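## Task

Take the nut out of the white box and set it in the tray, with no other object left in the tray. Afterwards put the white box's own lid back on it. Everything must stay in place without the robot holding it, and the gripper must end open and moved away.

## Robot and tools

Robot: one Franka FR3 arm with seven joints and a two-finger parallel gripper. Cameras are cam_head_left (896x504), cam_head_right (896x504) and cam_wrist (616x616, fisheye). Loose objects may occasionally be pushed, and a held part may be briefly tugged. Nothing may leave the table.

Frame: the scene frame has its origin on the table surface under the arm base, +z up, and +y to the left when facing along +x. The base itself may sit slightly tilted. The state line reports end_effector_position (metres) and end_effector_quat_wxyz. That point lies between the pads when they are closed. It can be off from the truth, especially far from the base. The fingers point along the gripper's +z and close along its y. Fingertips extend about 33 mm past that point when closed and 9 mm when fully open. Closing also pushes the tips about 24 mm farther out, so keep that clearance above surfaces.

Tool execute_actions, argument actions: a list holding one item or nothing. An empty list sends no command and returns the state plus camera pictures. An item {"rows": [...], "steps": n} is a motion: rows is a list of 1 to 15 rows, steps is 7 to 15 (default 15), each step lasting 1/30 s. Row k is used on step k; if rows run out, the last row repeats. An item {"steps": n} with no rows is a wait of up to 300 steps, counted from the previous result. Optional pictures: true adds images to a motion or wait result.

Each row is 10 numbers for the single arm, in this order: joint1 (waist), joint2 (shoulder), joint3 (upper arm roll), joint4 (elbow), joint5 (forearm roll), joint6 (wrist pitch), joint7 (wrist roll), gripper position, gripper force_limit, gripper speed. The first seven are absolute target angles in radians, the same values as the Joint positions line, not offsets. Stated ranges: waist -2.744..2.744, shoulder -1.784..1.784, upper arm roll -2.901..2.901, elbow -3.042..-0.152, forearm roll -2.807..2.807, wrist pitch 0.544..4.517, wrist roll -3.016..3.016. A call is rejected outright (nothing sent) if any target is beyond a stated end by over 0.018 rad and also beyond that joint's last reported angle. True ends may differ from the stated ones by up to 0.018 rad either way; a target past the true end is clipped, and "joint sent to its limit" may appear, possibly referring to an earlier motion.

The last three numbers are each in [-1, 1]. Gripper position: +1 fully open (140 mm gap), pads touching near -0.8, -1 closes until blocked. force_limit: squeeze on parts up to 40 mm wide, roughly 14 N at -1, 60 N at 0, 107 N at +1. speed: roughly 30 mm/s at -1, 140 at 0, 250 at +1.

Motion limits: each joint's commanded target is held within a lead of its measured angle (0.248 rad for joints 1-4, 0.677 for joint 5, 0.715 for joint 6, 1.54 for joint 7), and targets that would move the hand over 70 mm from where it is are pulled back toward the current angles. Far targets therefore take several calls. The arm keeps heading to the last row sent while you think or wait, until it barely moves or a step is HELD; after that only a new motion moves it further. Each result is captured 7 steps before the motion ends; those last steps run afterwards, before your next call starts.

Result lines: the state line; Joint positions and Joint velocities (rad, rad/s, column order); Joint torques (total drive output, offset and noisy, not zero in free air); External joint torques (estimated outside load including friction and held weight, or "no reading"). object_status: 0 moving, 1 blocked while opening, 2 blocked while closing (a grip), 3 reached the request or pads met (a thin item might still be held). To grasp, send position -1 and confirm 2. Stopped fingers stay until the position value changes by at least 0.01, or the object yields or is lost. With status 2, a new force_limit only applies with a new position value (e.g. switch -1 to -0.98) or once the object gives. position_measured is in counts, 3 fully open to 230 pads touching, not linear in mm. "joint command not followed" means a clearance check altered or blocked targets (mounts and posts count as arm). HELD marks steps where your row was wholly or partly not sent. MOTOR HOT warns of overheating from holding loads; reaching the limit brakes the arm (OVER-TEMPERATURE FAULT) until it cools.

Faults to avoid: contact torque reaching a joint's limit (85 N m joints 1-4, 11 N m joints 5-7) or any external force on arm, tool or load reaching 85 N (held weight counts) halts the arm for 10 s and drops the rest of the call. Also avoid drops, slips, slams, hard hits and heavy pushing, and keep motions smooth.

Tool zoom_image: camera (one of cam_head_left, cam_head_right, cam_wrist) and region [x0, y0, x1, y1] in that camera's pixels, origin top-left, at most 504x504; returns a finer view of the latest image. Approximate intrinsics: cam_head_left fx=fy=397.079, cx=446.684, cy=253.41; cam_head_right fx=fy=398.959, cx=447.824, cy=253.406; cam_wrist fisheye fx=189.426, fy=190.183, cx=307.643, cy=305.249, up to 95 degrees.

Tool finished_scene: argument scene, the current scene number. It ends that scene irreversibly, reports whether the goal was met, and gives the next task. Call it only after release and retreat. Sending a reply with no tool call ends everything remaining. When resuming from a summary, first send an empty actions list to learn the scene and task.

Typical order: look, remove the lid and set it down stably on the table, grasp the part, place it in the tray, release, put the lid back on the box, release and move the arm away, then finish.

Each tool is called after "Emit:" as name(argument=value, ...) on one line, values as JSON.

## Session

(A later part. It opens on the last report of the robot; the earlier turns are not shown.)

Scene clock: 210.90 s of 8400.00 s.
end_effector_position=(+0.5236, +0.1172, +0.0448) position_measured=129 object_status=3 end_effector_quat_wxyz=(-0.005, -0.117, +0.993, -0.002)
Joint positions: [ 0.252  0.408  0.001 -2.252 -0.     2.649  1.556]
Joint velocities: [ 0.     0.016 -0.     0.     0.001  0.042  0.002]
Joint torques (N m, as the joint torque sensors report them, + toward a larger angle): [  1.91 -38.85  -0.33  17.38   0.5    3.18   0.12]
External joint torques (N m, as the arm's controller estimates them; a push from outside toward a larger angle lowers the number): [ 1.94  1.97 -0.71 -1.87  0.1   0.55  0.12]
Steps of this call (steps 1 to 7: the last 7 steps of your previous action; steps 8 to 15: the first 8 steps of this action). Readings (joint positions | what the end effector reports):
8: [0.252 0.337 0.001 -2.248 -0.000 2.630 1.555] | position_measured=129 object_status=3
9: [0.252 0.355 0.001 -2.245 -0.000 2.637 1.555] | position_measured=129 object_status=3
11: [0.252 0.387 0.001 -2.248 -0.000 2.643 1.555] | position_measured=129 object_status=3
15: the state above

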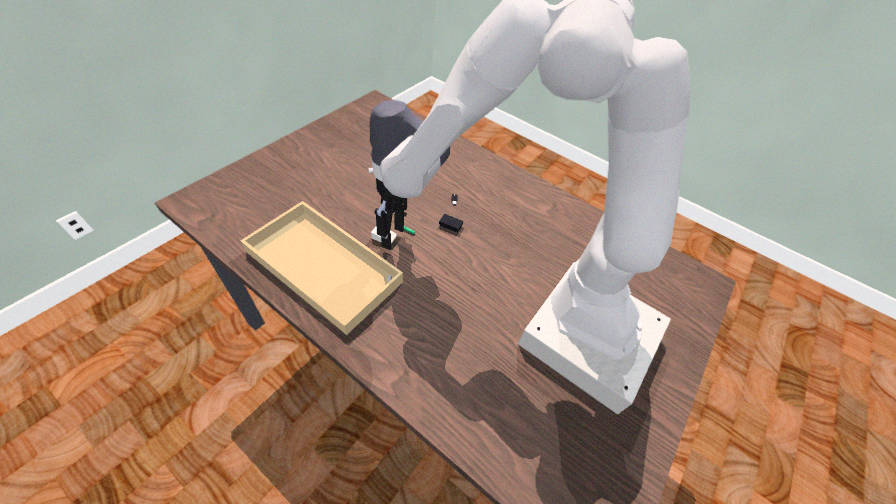

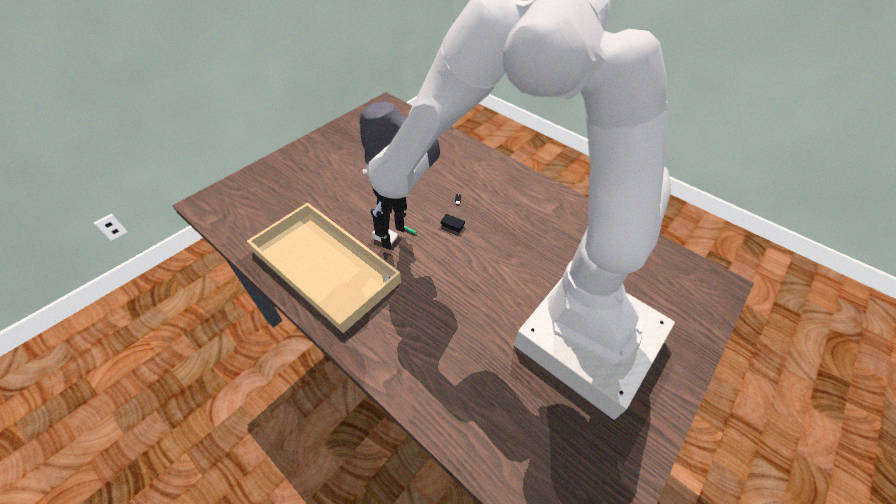

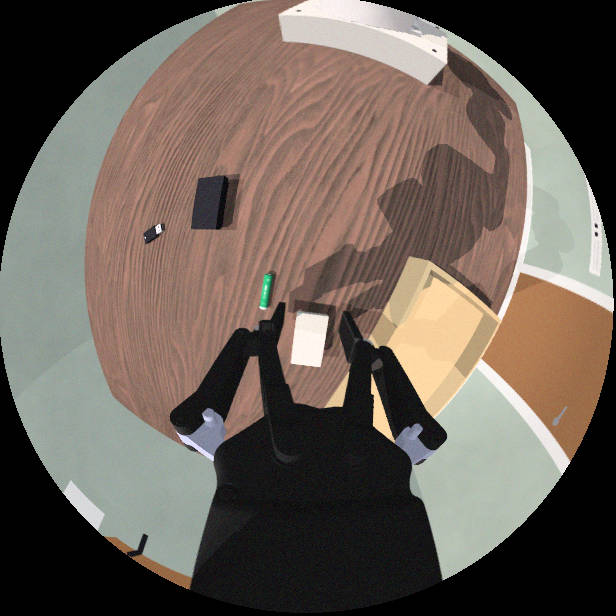

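Emit:
execute_actions(actions=[{"rows":[[0.254,0.407,0,-2.25,0,2.66,1.67,0,-0.3,0]],"steps":15}])

Emit:
execute_actions(actions=[{"rows":[[0.254,0.407,0,-2.25,0,2.66,1.67,0,-0.3,0],[0.254,0.407,0,-2.25,0,2.66,1.67,0,-0.3,0],[0.254,0.407,0,-2.25,0,2.66,1.67,0,-0.3,0],[0.254,0.407,0,-2.25,0,2.66,1.67,-1,-0.3,0]],"steps":15}])

Emit:
execute_actions(actions=[{"rows":[[0.254,0.407,0,-2.25,0,2.66,1.67,-1,-0.3,0],[0.254,0.407,0,-2.25,0,2.66,1.67,-1,-0.3,0],[0.254,0.407,0,-2.25,0,2.66,1.67,-1,-0.3,0],[0.254,0.407,0,-2.25,0,2.66,1.67,-1,-0.3,0],[0.254,0.407,0,-2.25,0,2.66,1.67,-1,-0.3,0],[0.254,0.407,0,-2.25,0,2.66,1.67,-1,-0.3,0],[0.254,0.34,0,-2.27,0,2.61,1.67,-1,-0.3,0]],"steps":15}])

Emit:
execute_actions(actions=[{"rows":[[0.254,0.34,0,-2.27,0,2.61,1.67,-1,-0.3,0]],"steps":15}], pictures=true)

Emit:
zoom_image(camera="cam_head_right", region=[360,200,440,260])

Emit:
zoom_image(camera="cam_wrist", region=[260,250,380,370])

Scene clock: 211.87 s of 8400.00 s.
end_effector_position=(+0.5263, +0.1178, +0.0455) position_measured=129 object_status=3 end_effector_quat_wxyz=(-0.001, -0.086, +0.996, -0.002)
Joint positions: [ 0.252  0.408  0.001 -2.252 -0.     2.657  1.62 ]
Joint velocities: [ 0.     0.    -0.    -0.001 -0.001  0.001  0.155]
Joint torques (N m, as the joint torque sensors report them, + toward a larger angle): [  1.42 -39.6   -0.55  17.49   0.49   2.83   0.2 ]
External joint torques (N m, as the arm's controller estimates them; a push from outside toward a larger angle lowers the number): [ 1.55 -1.34 -0.82  0.02  0.1   0.41  0.2 ]
Steps of this call (steps 1 to 7: the last 7 steps of your previous action; steps 8 to 15: the robot went on to your last target; steps 16 to 21: nothing new was sent; steps 22 to 29: the first 8 steps of this action). Readings (joint positions | what the end effector reports):
22: [0.252 0.408 0.001 -2.252 -0.000 2.657 1.566] | position_measured=129 object_status=3
23: [0.252 0.408 0.001 -2.252 -0.000 2.657 1.576] | position_measured=129 object_status=3
25: [0.252 0.408 0.001 -2.252 -0.000 2.657 1.594] | position_measured=129 object_status=3
29: the state above

Scene clock: 212.37 s of 8400.00 s.
end_effector_position=(+0.5264, +0.1178, +0.0455) position_measured=157 object_status=0 end_effector_quat_wxyz=(-0.000, -0.067, +0.998, -0.002)
Joint positions: [ 0.252  0.408  0.001 -2.252 -0.     2.658  1.658]
Joint velocities: [-0.001  0.001 -0.     0.     0.     0.     0.03 ]
Joint torques (N m, as the joint torque sensors report them, + toward a larger angle): [  1.57 -38.17  -0.73  17.58   0.57   2.85   0.01]
External joint torques (N m, as the arm's controller estimates them; a push from outside toward a larger angle lowers the number): [ 1.66 -0.07 -1.03  0.22  0.18  0.45  0.01]
Steps of this call (steps 1 to 7: the last 7 steps of your previous action; steps 8 to 15: the first 8 steps of this action). Readings (joint positions | what the end effector reports):
8: [0.252 0.408 0.001 -2.252 -0.000 2.658 1.647] | position_measured=129 object_status=3
9: [0.252 0.408 0.001 -2.252 -0.000 2.658 1.649] | position_measured=129 object_status=3
11: [0.252 0.408 0.001 -2.252 -0.000 2.658 1.653] | position_measured=129 object_status=0
15: the state above

Scene clock: 212.87 s of 8400.00 s.
end_effector_position=(+0.5230, +0.1171, +0.0535) position_measured=179 object_status=2 end_effector_quat_wxyz=(-0.002, -0.063, +0.998, -0.002)
Joint positions: [ 0.252  0.383  0.001 -2.264 -0.     2.642  1.665]
Joint velocities: [ 0.    -0.472  0.001 -0.125  0.001 -0.216  0.006]
Joint torques (N m, as the joint torque sensors report them, + toward a larger angle): [  2.23 -39.88  -0.22  19.49   0.57   2.99   0.15]
External joint torques (N m, as the arm's controller estimates them; a push from outside toward a larger angle lowers the number): [ 2.47 -0.15 -0.38 -2.33  0.08 -0.24  0.15]
Steps of this call (steps 1 to 7: the last 7 steps of your previous action; steps 8 to 15: the first 8 steps of this action). Readings (joint positions | what the end effector reports):
8: [0.252 0.407 0.001 -2.252 -0.000 2.658 1.663] | position_measured=179 object_status=2
9: [0.252 0.407 0.001 -2.252 -0.000 2.658 1.663] | position_measured=179 object_status=2
11: [0.252 0.407 0.001 -2.252 -0.000 2.658 1.664] | position_measured=179 object_status=2
15: the state above

Scene clock: 213.37 s of 8400.00 s.
end_effector_position=(+0.5264, +0.1179, +0.0728) position_measured=179 object_status=2 end_effector_quat_wxyz=(+0.004, -0.062, +0.998, -0.001)
Joint positions: [ 0.252  0.34   0.001 -2.268 -0.     2.614  1.666]
Joint velocities: [ 0.    -0.001 -0.001 -0.001  0.001 -0.011  0.002]
Joint torques (N m, as the joint torque sensors report them, + toward a larger angle): [  1.87 -36.76  -0.89  15.92   0.49   2.15   0.01]
External joint torques (N m, as the arm's controller estimates them; a push from outside toward a larger angle lowers the number): [ 1.99  0.22 -1.11 -2.3   0.07 -0.27  0.01]
Steps of this call (steps 1 to 7: the last 7 steps of your previous action; steps 8 to 15: the first 8 steps of this action). Readings (joint positions | what the end effector reports):
8: [0.252 0.340 0.001 -2.267 -0.000 2.620 1.666] | position_measured=179 object_status=2
9: [0.252 0.340 0.001 -2.267 -0.000 2.618 1.666] | position_measured=179 object_status=2
11: [0.252 0.340 0.001 -2.268 -0.000 2.616 1.666] | position_measured=179 object_status=2
15: the state above

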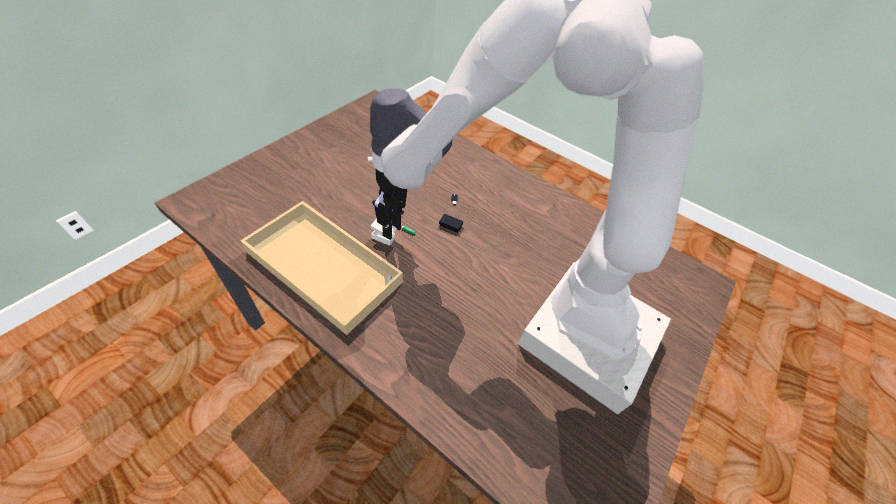

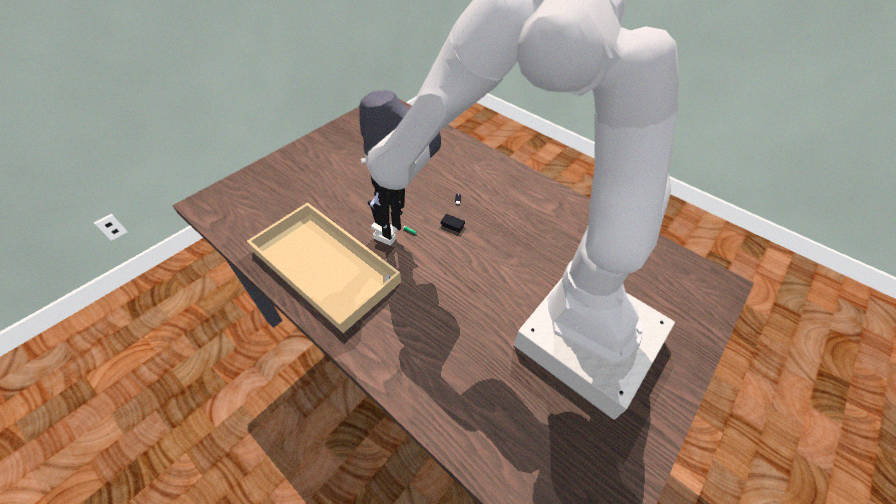

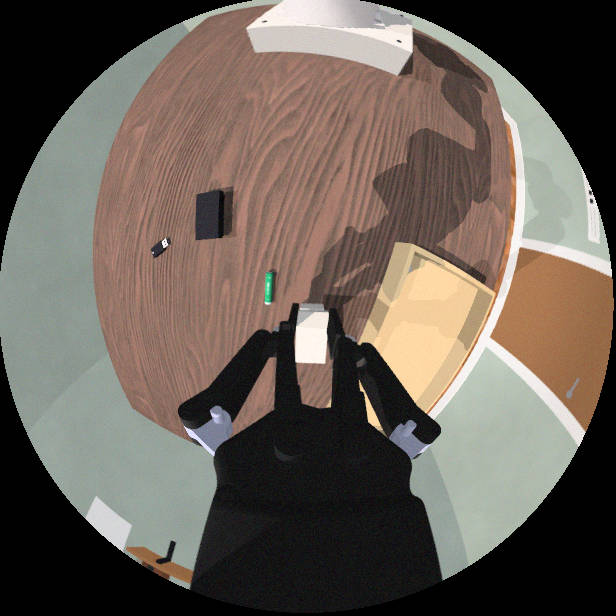

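Region (360, 200, 440, 260) of cam_head_right's 896x504 image, scaled by 6.300, with more detail than that image has; it fills the top 378 rows of this view, and the rest is white.

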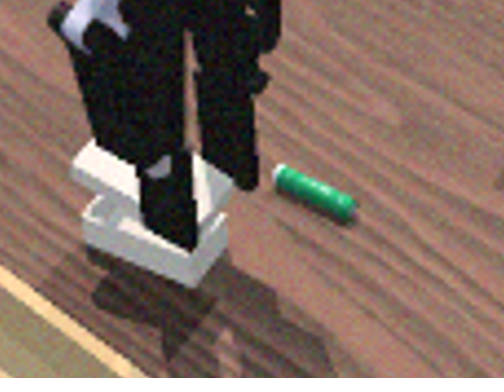

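Region (260, 250, 380, 370) of cam_wrist's 616x616 image, scaled by 4.200, with more detail than that image has.

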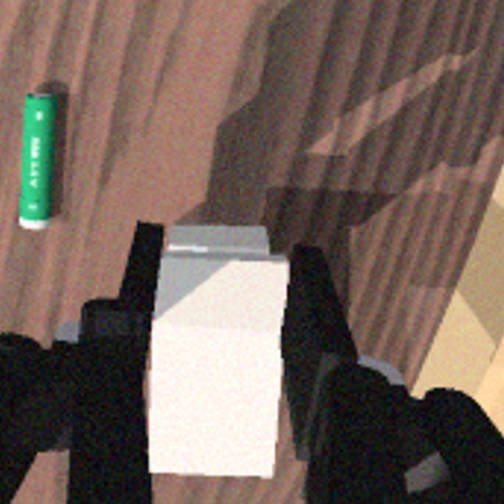

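Emit:
execute_actions(actions=[{"rows":[[0.254,0.375,0,-2.16,0,2.45,1.67,-1,-0.3,0]],"steps":15}])

Emit:
execute_actions(actions=[{"rows":[[0.254,0.425,0,-2.05,0,2.306,1.67,-1,-0.3,0]],"steps":15}])

Emit:
execute_actions(actions=[{"rows":[[0.254,0.425,0,-2.05,0,2.306,1.67,-1,-0.3,0]],"steps":15}], pictures=true)

Emit:
zoom_image(camera="cam_head_right", region=[360,200,440,260])

Emit:
zoom_image(camera="cam_wrist", region=[260,250,380,370])

Scene clock: 214.23 s of 8400.00 s.
end_effector_position=(+0.5375, +0.1204, +0.0831) position_measured=179 object_status=2 end_effector_quat_wxyz=(-0.023, -0.062, +0.998, -0.005)
Joint positions: [ 0.252  0.37   0.001 -2.165 -0.     2.488  1.667]
Joint velocities: [-0.001  0.023  0.001  0.045 -0.001 -0.207 -0.001]
Joint torques (N m, as the joint torque sensors report them, + toward a larger angle): [  1.21 -36.19  -0.29  18.95   0.67   1.79   0.05]
External joint torques (N m, as the arm's controller estimates them; a push from outside toward a larger angle lowers the number): [ 1.31  1.76 -0.56  0.64  0.21 -0.4   0.05]
Steps of this call (steps 1 to 7: the last 7 steps of your previous action; steps 8 to 15: the robot went on to your last target; steps 16 to 18: nothing new was sent; steps 19 to 26: the first 8 steps of this action). Readings (joint positions | what the end effector reports):
19: [0.252 0.349 0.001 -2.247 -0.000 2.587 1.667] | position_measured=179 object_status=2
20: [0.252 0.360 0.001 -2.219 -0.000 2.563 1.667] | position_measured=179 object_status=2
22: [0.252 0.367 0.001 -2.185 -0.000 2.528 1.667] | position_measured=179 object_status=2
26: the state above

Scene clock: 214.73 s of 8400.00 s.
end_effector_position=(+0.5375, +0.1204, +0.0852) position_measured=179 object_status=2 end_effector_quat_wxyz=(-0.066, -0.062, +0.996, -0.012)
Joint positions: [ 0.253  0.421  0.001 -2.056 -0.     2.342  1.667]
Joint velocities: [-0.001  0.026  0.     0.052  0.001 -0.198 -0.001]
Joint torques (N m, as the joint torque sensors report them, + toward a larger angle): [  0.66 -37.86  -0.89  20.57   0.76   1.45   0.04]
External joint torques (N m, as the arm's controller estimates them; a push from outside toward a larger angle lowers the number): [ 0.88  3.04 -1.11  1.13  0.26 -0.6   0.04]
Steps of this call (steps 1 to 7: the last 7 steps of your previous action; steps 8 to 15: the first 8 steps of this action). Readings (joint positions | what the end effector reports):
8: [0.253 0.385 0.001 -2.140 -0.000 2.436 1.667] | position_measured=179 object_status=2
9: [0.253 0.400 0.001 -2.110 -0.000 2.414 1.667] | position_measured=179 object_status=2
11: [0.253 0.413 0.001 -2.075 -0.000 2.380 1.667] | position_measured=179 object_status=2
15: the state above

Scene clock: 215.23 s of 8400.00 s.
end_effector_position=(+0.5284, +0.1184, +0.0836) position_measured=179 object_status=2 end_effector_quat_wxyz=(-0.081, -0.062, +0.995, -0.014)
Joint positions: [ 0.253  0.424  0.001 -2.052 -0.     2.31   1.667]
Joint velocities: [ 0.001 -0.001  0.001 -0.    -0.    -0.011 -0.   ]
Joint torques (N m, as the joint torque sensors report them, + toward a larger angle): [  0.93 -39.73  -0.3   19.77   0.74   1.75   0.07]
External joint torques (N m, as the arm's controller estimates them; a push from outside toward a larger angle lowers the number): [ 0.96  1.31 -0.68  0.05  0.23 -0.24  0.07]
Steps of this call (steps 1 to 7: the last 7 steps of your previous action; steps 8 to 15: the first 8 steps of this action). Readings (joint positions | what the end effector reports):
8: [0.253 0.424 0.001 -2.052 -0.000 2.315 1.667] | position_measured=179 object_status=2
9: [0.253 0.424 0.001 -2.052 -0.000 2.314 1.667] | position_measured=179 object_status=2
11: [0.253 0.424 0.001 -2.052 -0.000 2.312 1.667] | position_measured=179 object_status=2
15: the state above

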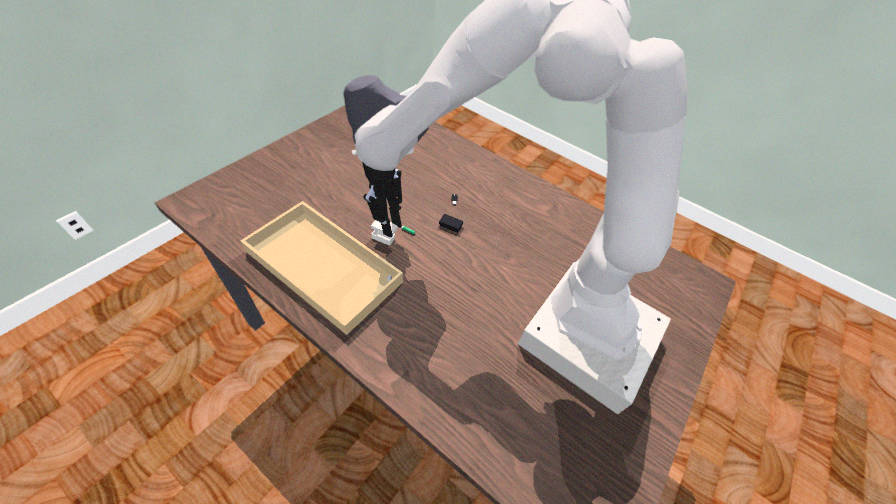

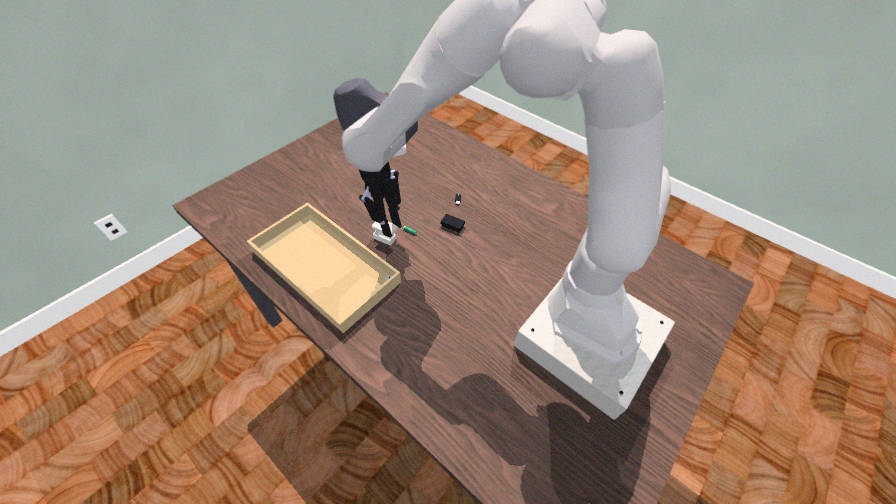

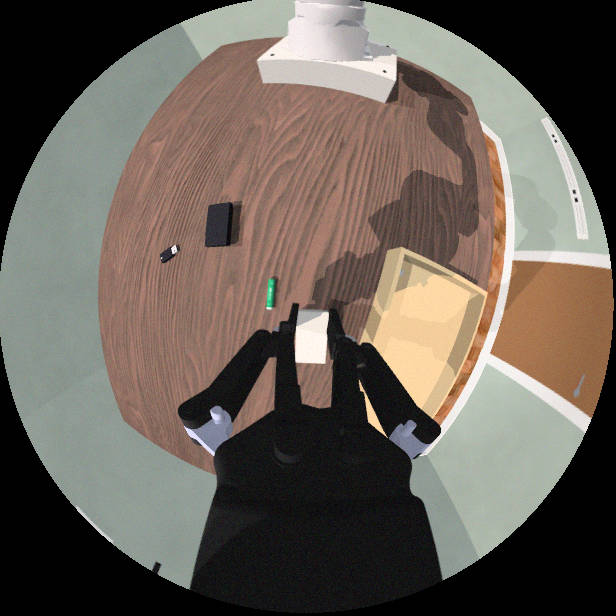

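Region (360, 200, 440, 260) of cam_head_right's 896x504 image, scaled by 6.300, with more detail than that image has; it fills the top 378 rows of this view, and the rest is white.

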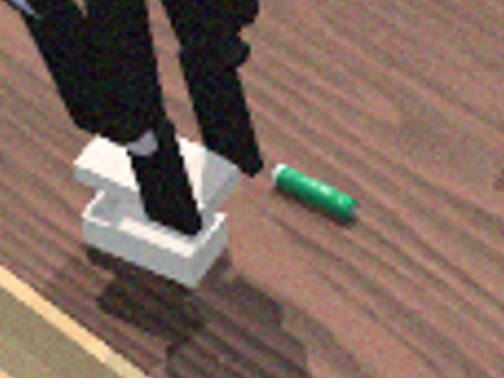

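Region (260, 250, 380, 370) of cam_wrist's 616x616 image, scaled by 4.200, with more detail than that image has.

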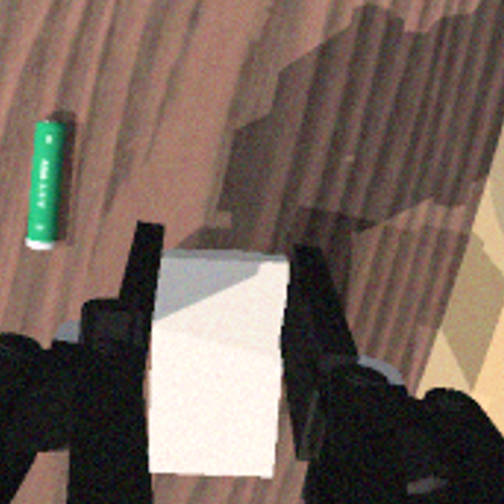

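Emit:
execute_actions(actions=[{"rows":[[0.254,0.478,0,-2.042,0,2.35,1.67,-1,-0.3,0]],"steps":15}])

Emit:
execute_actions(actions=[{"rows":[[0.254,0.478,0,-2.042,0,2.35,1.67,-1,-0.3,0]],"steps":15}], pictures=true)

Emit:
zoom_image(camera="cam_head_right", region=[365,210,415,255])

Emit:
zoom_image(camera="cam_head_left", region=[365,210,415,255])

Scene clock: 216.00 s of 8400.00 s.
end_effector_position=(+0.5242, +0.1174, +0.0576) position_measured=179 object_status=2 end_effector_quat_wxyz=(-0.090, -0.062, +0.994, -0.016)
Joint positions: [ 0.253  0.478  0.001 -2.044 -0.     2.338  1.667]
Joint velocities: [-0.     0.013  0.002 -0.001  0.001  0.049  0.   ]
Joint torques (N m, as the joint torque sensors report them, + toward a larger angle): [  0.44 -41.87  -0.3   18.49   0.67   2.57   0.07]
External joint torques (N m, as the arm's controller estimates them; a push from outside toward a larger angle lowers the number): [ 0.47  1.85 -0.74 -1.77  0.17  0.51  0.07]
Steps of this call (steps 1 to 7: the last 7 steps of your previous action; steps 8 to 15: the robot went on to your last target; steps 16 to 23: the first 8 steps of this action). Readings (joint positions | what the end effector reports):
16: [0.253 0.430 0.001 -2.048 -0.000 2.314 1.667] | position_measured=179 object_status=2
17: [0.253 0.442 0.001 -2.044 -0.000 2.322 1.667] | position_measured=179 object_status=2
19: [0.253 0.463 0.001 -2.043 -0.000 2.330 1.667] | position_measured=179 object_status=2
23: the state above

Scene clock: 216.50 s of 8400.00 s.
end_effector_position=(+0.5270, +0.1180, +0.0578) position_measured=179 object_status=2 end_effector_quat_wxyz=(-0.086, -0.062, +0.994, -0.015)
Joint positions: [ 0.253  0.479  0.001 -2.044 -0.     2.347  1.667]
Joint velocities: [ 0.     0.    -0.001 -0.     0.     0.003 -0.002]
Joint torques (N m, as the joint torque sensors report them, + toward a larger angle): [  1.73 -41.47  -0.65  18.99   0.64   2.42   0.1 ]
External joint torques (N m, as the arm's controller estimates them; a push from outside toward a larger angle lowers the number): [ 1.82  0.29 -1.03 -0.03  0.16  0.46  0.09]
Steps of this call (steps 1 to 7: the last 7 steps of your previous action; steps 8 to 15: the first 8 steps of this action). Readings (joint positions | what the end effector reports):
8: [0.253 0.479 0.001 -2.044 -0.000 2.346 1.667] | position_measured=179 object_status=2
9: [0.253 0.479 0.001 -2.044 -0.000 2.346 1.667] | position_measured=179 object_status=2
11: [0.253 0.479 0.001 -2.044 -0.000 2.346 1.667] | position_measured=179 object_status=2
15: the state above

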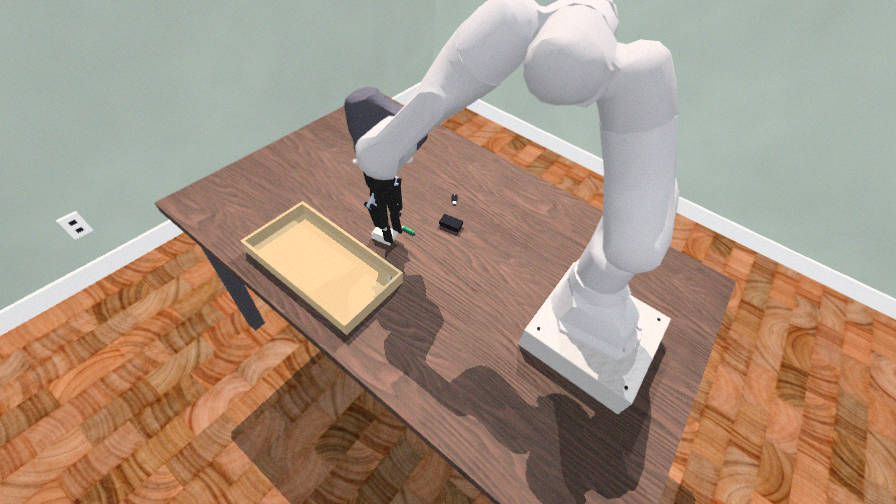

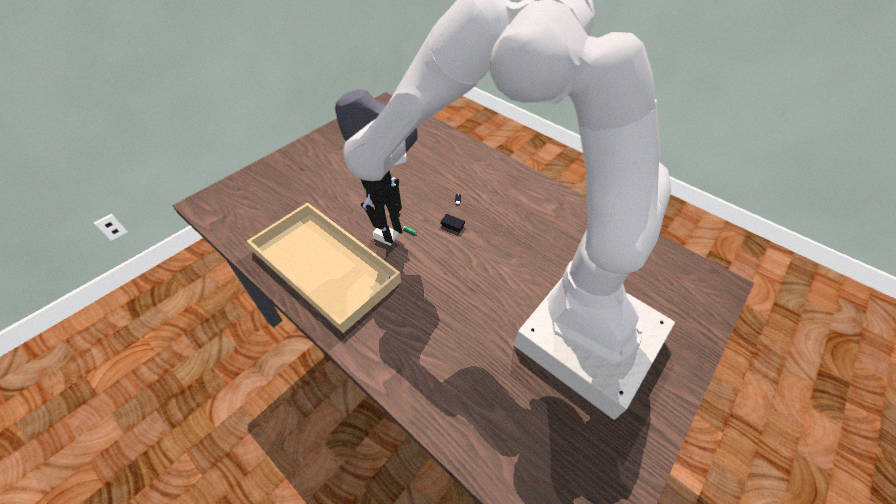

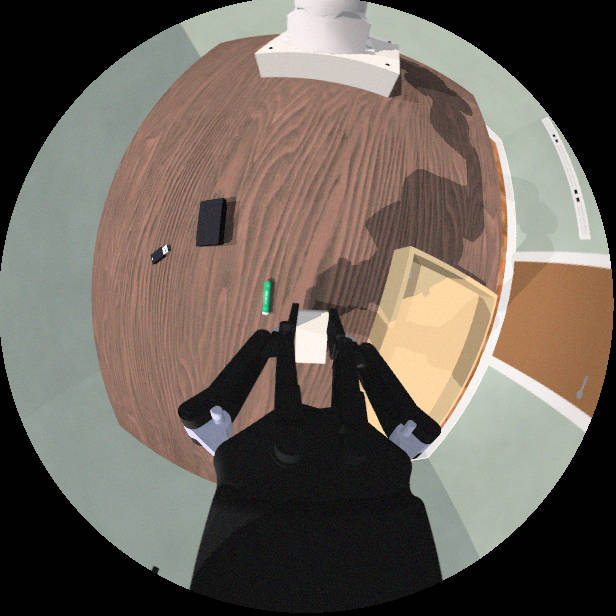

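Region (365, 210, 415, 255) of cam_head_right's 896x504 image, scaled by 10.080, with more detail than that image has; it fills the top 454 rows of this view, and the rest is white.

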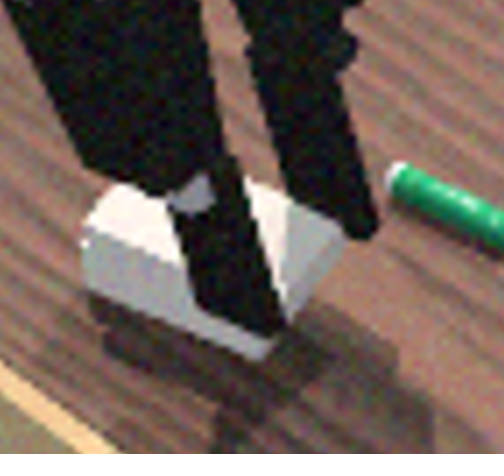

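Region (365, 210, 415, 255) of cam_head_left's 896x504 image, scaled by 10.080, with more detail than that image has; it fills the top 454 rows of this view, and the rest is white.

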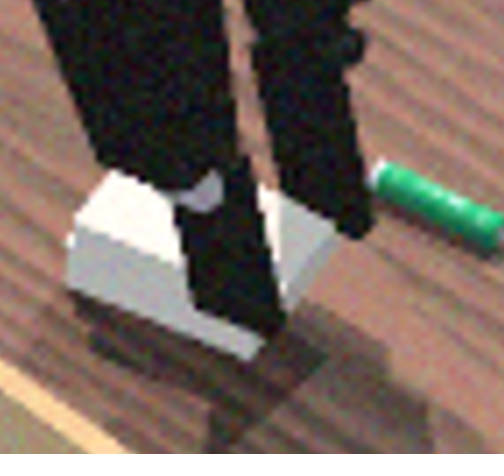

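Emit:
execute_actions(actions=[{"rows":[[0.254,0.470,0,-2.042,0,2.342,1.67,-1,-0.3,0],[0.254,0.470,0,-2.042,0,2.342,1.67,-1,-0.3,0],[0.254,0.470,0,-2.042,0,2.342,1.67,-1,-0.3,0],[0.254,0.470,0,-2.042,0,2.342,1.67,-1,-0.3,0],[0.254,0.478,0,-2.028,0,2.338,1.67,-1,-0.3,0]],"steps":15}])

Emit:
execute_actions(actions=[{"rows":[[0.254,0.478,0,-2.028,0,2.338,1.67,-1,-0.3,0]],"steps":15}], pictures=true)

Emit:
zoom_image(camera="cam_head_left", region=[365,210,415,255])

Scene clock: 217.30 s of 8400.00 s.
end_effector_position=(+0.5331, +0.1194, +0.0630) position_measured=179 object_status=2 end_effector_quat_wxyz=(-0.081, -0.062, +0.995, -0.014)
Joint positions: [ 0.253  0.475  0.001 -2.033 -0.     2.343  1.667]
Joint velocities: [ 0.002  0.004  0.001  0.044  0.001 -0.011 -0.   ]
Joint torques (N m, as the joint torque sensors report them, + toward a larger angle): [  0.5  -39.57  -0.55  19.27   0.67   1.69   0.04]
External joint torques (N m, as the arm's controller estimates them; a push from outside toward a larger angle lowers the number): [ 0.52  1.89 -0.98  0.57  0.19 -0.2   0.04]
Steps of this call (steps 1 to 7: the last 7 steps of your previous action; steps 8 to 15: the robot went on to your last target; step 16: nothing new was sent; steps 17 to 24: the first 8 steps of this action). Readings (joint positions | what the end effector reports):
17: [0.253 0.478 0.001 -2.044 -0.000 2.347 1.667] | position_measured=179 object_status=2
18: [0.253 0.476 0.001 -2.044 -0.000 2.346 1.667] | position_measured=179 object_status=2
20: [0.253 0.473 0.001 -2.044 -0.000 2.346 1.667] | position_measured=179 object_status=2
24: the state above

Scene clock: 217.80 s of 8400.00 s.
end_effector_position=(+0.5334, +0.1194, +0.0632) position_measured=179 object_status=2 end_effector_quat_wxyz=(-0.081, -0.062, +0.995, -0.014)
Joint positions: [ 0.253  0.476  0.001 -2.03  -0.     2.341  1.667]
Joint velocities: [ 0.001  0.     0.     0.     0.001 -0.001 -0.   ]
Joint torques (N m, as the joint torque sensors report them, + toward a larger angle): [  0.61 -40.18  -0.56  19.11   0.67   1.69   0.12]
External joint torques (N m, as the arm's controller estimates them; a push from outside toward a larger angle lowers the number): [ 0.6   1.82 -1.03 -0.18  0.18 -0.3   0.11]
Steps of this call (steps 1 to 7: the last 7 steps of your previous action; steps 8 to 15: the first 8 steps of this action). Readings (joint positions | what the end effector reports):
8: [0.253 0.476 0.001 -2.030 -0.000 2.341 1.667] | position_measured=179 object_status=2
9: [0.253 0.476 0.001 -2.030 -0.000 2.341 1.667] | position_measured=179 object_status=2
11: [0.253 0.476 0.001 -2.030 -0.000 2.341 1.667] | position_measured=179 object_status=2
15: the state above

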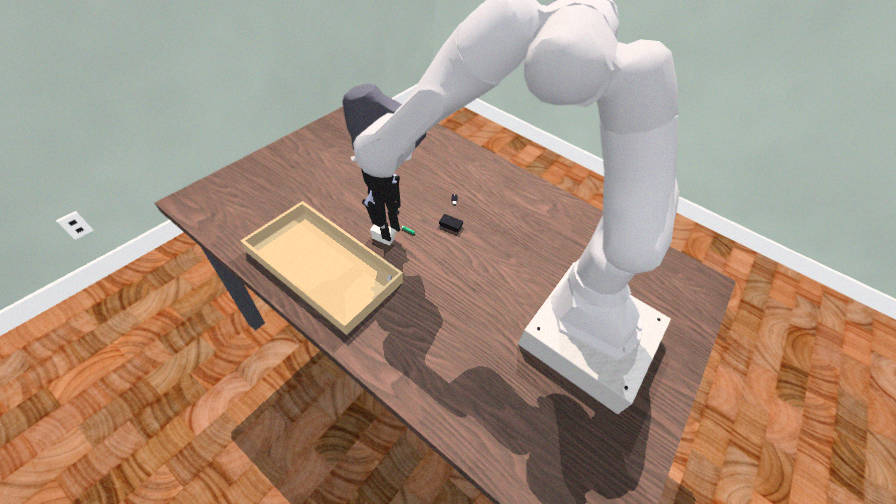

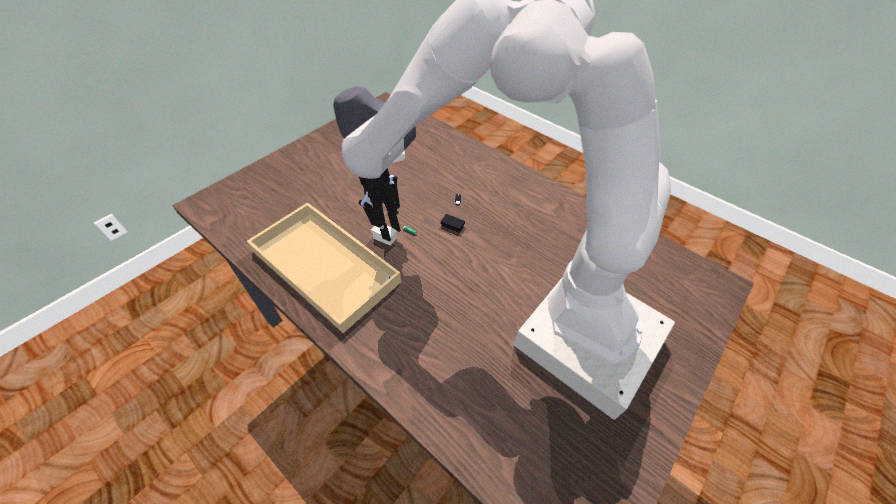

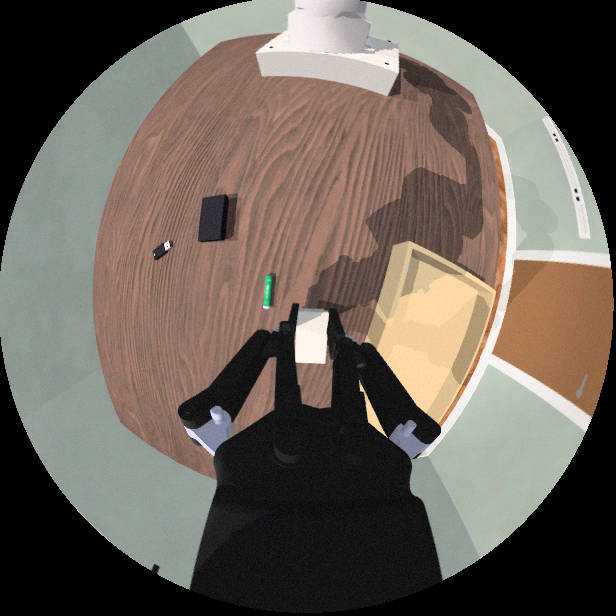

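Region (365, 210, 415, 255) of cam_head_left's 896x504 image, scaled by 10.080, with more detail than that image has; it fills the top 454 rows of this view, and the rest is white.

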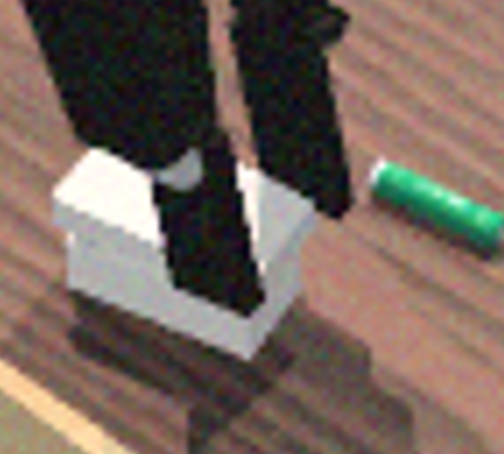

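Emit:
execute_actions(actions=[{"rows":[[0.254,0.474,0,-2.036,0,2.341,1.67,-1,-0.3,0]],"steps":15}])

Emit:
execute_actions(actions=[{"rows":[[0.254,0.492,0,-2.036,0,2.359,1.67,-1,-0.3,0]],"steps":15}])

Emit:
execute_actions(actions=[{"rows":[[0.254,0.492,0,-2.036,0,2.359,1.67,-1,-0.3,0]],"steps":15}], pictures=true)

Emit:
zoom_image(camera="cam_head_left", region=[365,210,415,255])

Scene clock: 218.47 s of 8400.00 s.
end_effector_position=(+0.5315, +0.1190, +0.0623) position_measured=179 object_status=2 end_effector_quat_wxyz=(-0.083, -0.062, +0.995, -0.015)
Joint positions: [ 0.253  0.476  0.001 -2.034 -0.     2.34   1.667]
Joint velocities: [-0.001  0.    -0.001 -0.002 -0.     0.    -0.   ]
Joint torques (N m, as the joint torque sensors report them, + toward a larger angle): [  1.65 -42.37  -0.26  16.33   0.64   2.17   0.11]
External joint torques (N m, as the arm's controller estimates them; a push from outside toward a larger angle lowers the number): [ 1.95 -0.43 -0.45 -2.93  0.15  0.19  0.11]
Steps of this call (steps 1 to 7: the last 7 steps of your previous action; steps 8 to 12: the robot went on to your last target; steps 13 to 20: the first 8 steps of this action). Readings (joint positions | what the end effector reports):
13: [0.253 0.476 0.001 -2.031 -0.000 2.340 1.667] | position_measured=179 object_status=2
14: [0.253 0.476 0.001 -2.032 -0.000 2.340 1.667] | position_measured=179 object_status=2
16: [0.253 0.476 0.001 -2.033 -0.000 2.340 1.667] | position_measured=179 object_status=2
20: the state above

Scene clock: 218.97 s of 8400.00 s.
end_effector_position=(+0.5300, +0.1186, +0.0544) position_measured=179 object_status=2 end_effector_quat_wxyz=(-0.084, -0.062, +0.994, -0.015)
Joint positions: [ 0.253  0.491  0.001 -2.035 -0.     2.353  1.667]
Joint velocities: [ 0.    -0.    -0.     0.    -0.001  0.022 -0.001]
Joint torques (N m, as the joint torque sensors report them, + toward a larger angle): [  1.37 -41.06  -0.01  17.29   0.67   2.34   0.09]
External joint torques (N m, as the arm's controller estimates them; a push from outside toward a larger angle lowers the number): [ 1.41  1.35 -0.44 -1.92  0.19  0.37  0.08]
Steps of this call (steps 1 to 7: the last 7 steps of your previous action; steps 8 to 15: the first 8 steps of this action). Readings (joint positions | what the end effector reports):
8: [0.253 0.477 0.001 -2.034 -0.000 2.343 1.667] | position_measured=179 object_status=2
9: [0.253 0.480 0.001 -2.034 -0.000 2.346 1.667] | position_measured=179 object_status=2
11: [0.253 0.487 0.001 -2.034 -0.000 2.349 1.667] | position_measured=179 object_status=2
15: the state above

Scene clock: 219.47 s of 8400.00 s.
end_effector_position=(+0.5311, +0.1189, +0.0545) position_measured=179 object_status=2 end_effector_quat_wxyz=(-0.083, -0.062, +0.995, -0.015)
Joint positions: [ 0.253  0.491  0.001 -2.035 -0.     2.357  1.667]
Joint velocities: [0.001 0.    0.001 0.    0.001 0.003 0.   ]
Joint torques (N m, as the joint torque sensors report them, + toward a larger angle): [  1.76 -40.7   -0.52  16.76   0.69   2.41   0.03]
External joint torques (N m, as the arm's controller estimates them; a push from outside toward a larger angle lowers the number): [ 1.83  1.42 -0.93 -2.29  0.21  0.42  0.02]
Steps of this call (steps 1 to 7: the last 7 steps of your previous action; steps 8 to 15: the first 8 steps of this action). Readings (joint positions | what the end effector reports):
8: [0.253 0.491 0.001 -2.035 -0.000 2.356 1.667] | position_measured=179 object_status=2
9: [0.253 0.491 0.001 -2.035 -0.000 2.356 1.667] | position_measured=179 object_status=2
11: [0.253 0.491 0.001 -2.035 -0.000 2.356 1.667] | position_measured=179 object_status=2
15: the state above

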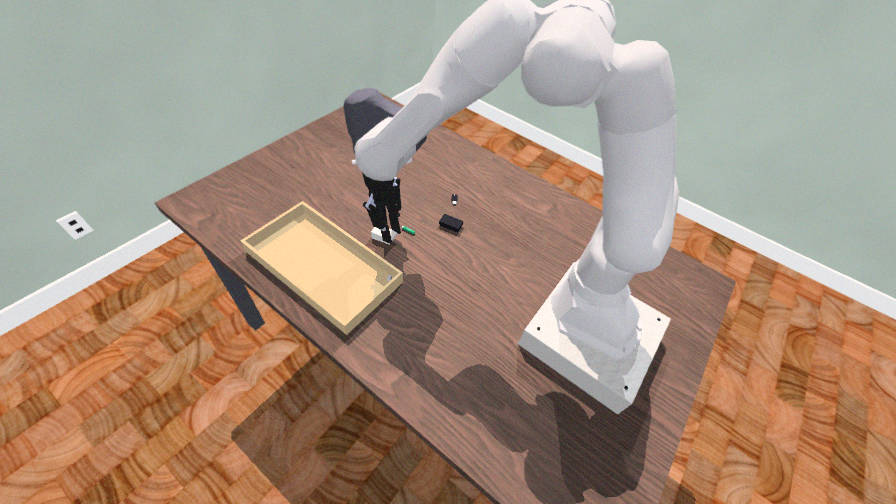

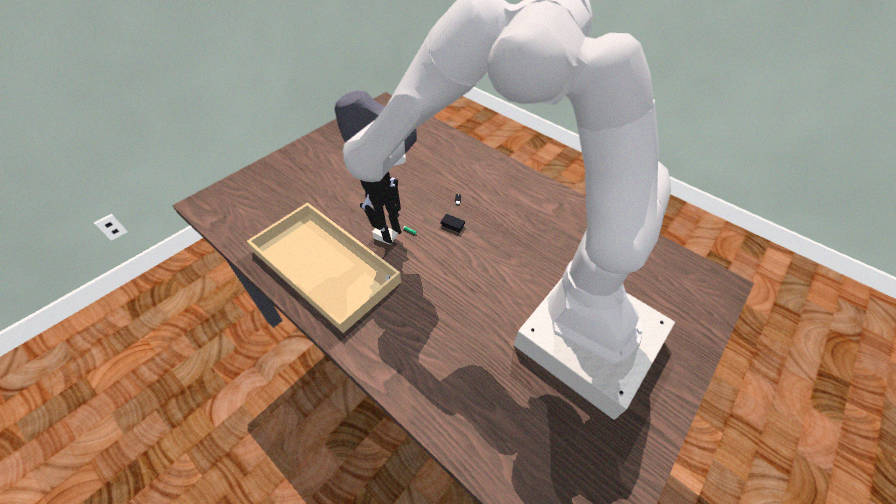

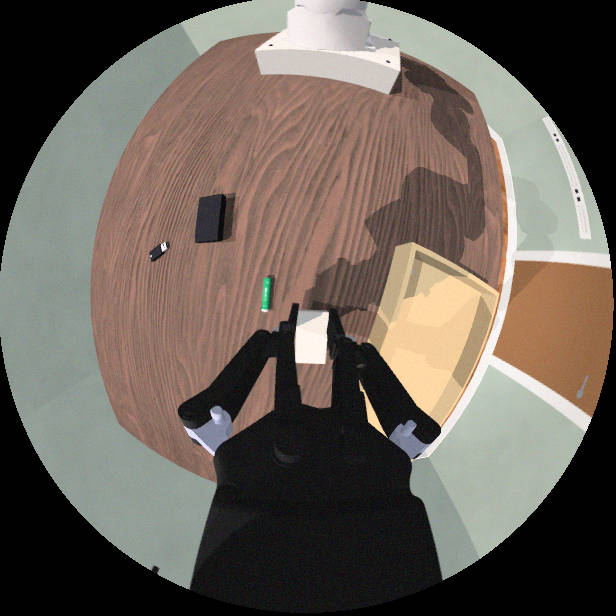

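Region (365, 210, 415, 255) of cam_head_left's 896x504 image, scaled by 10.080, with more detail than that image has; it fills the top 454 rows of this view, and the rest is white.

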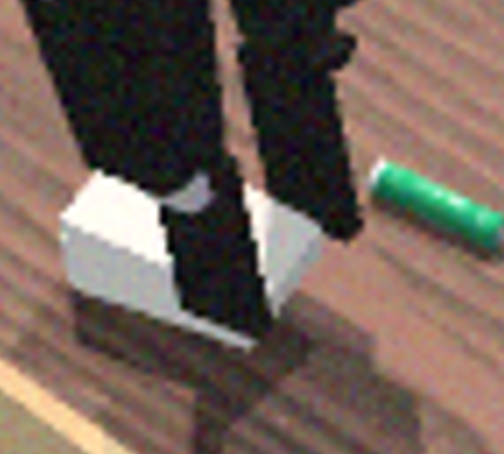

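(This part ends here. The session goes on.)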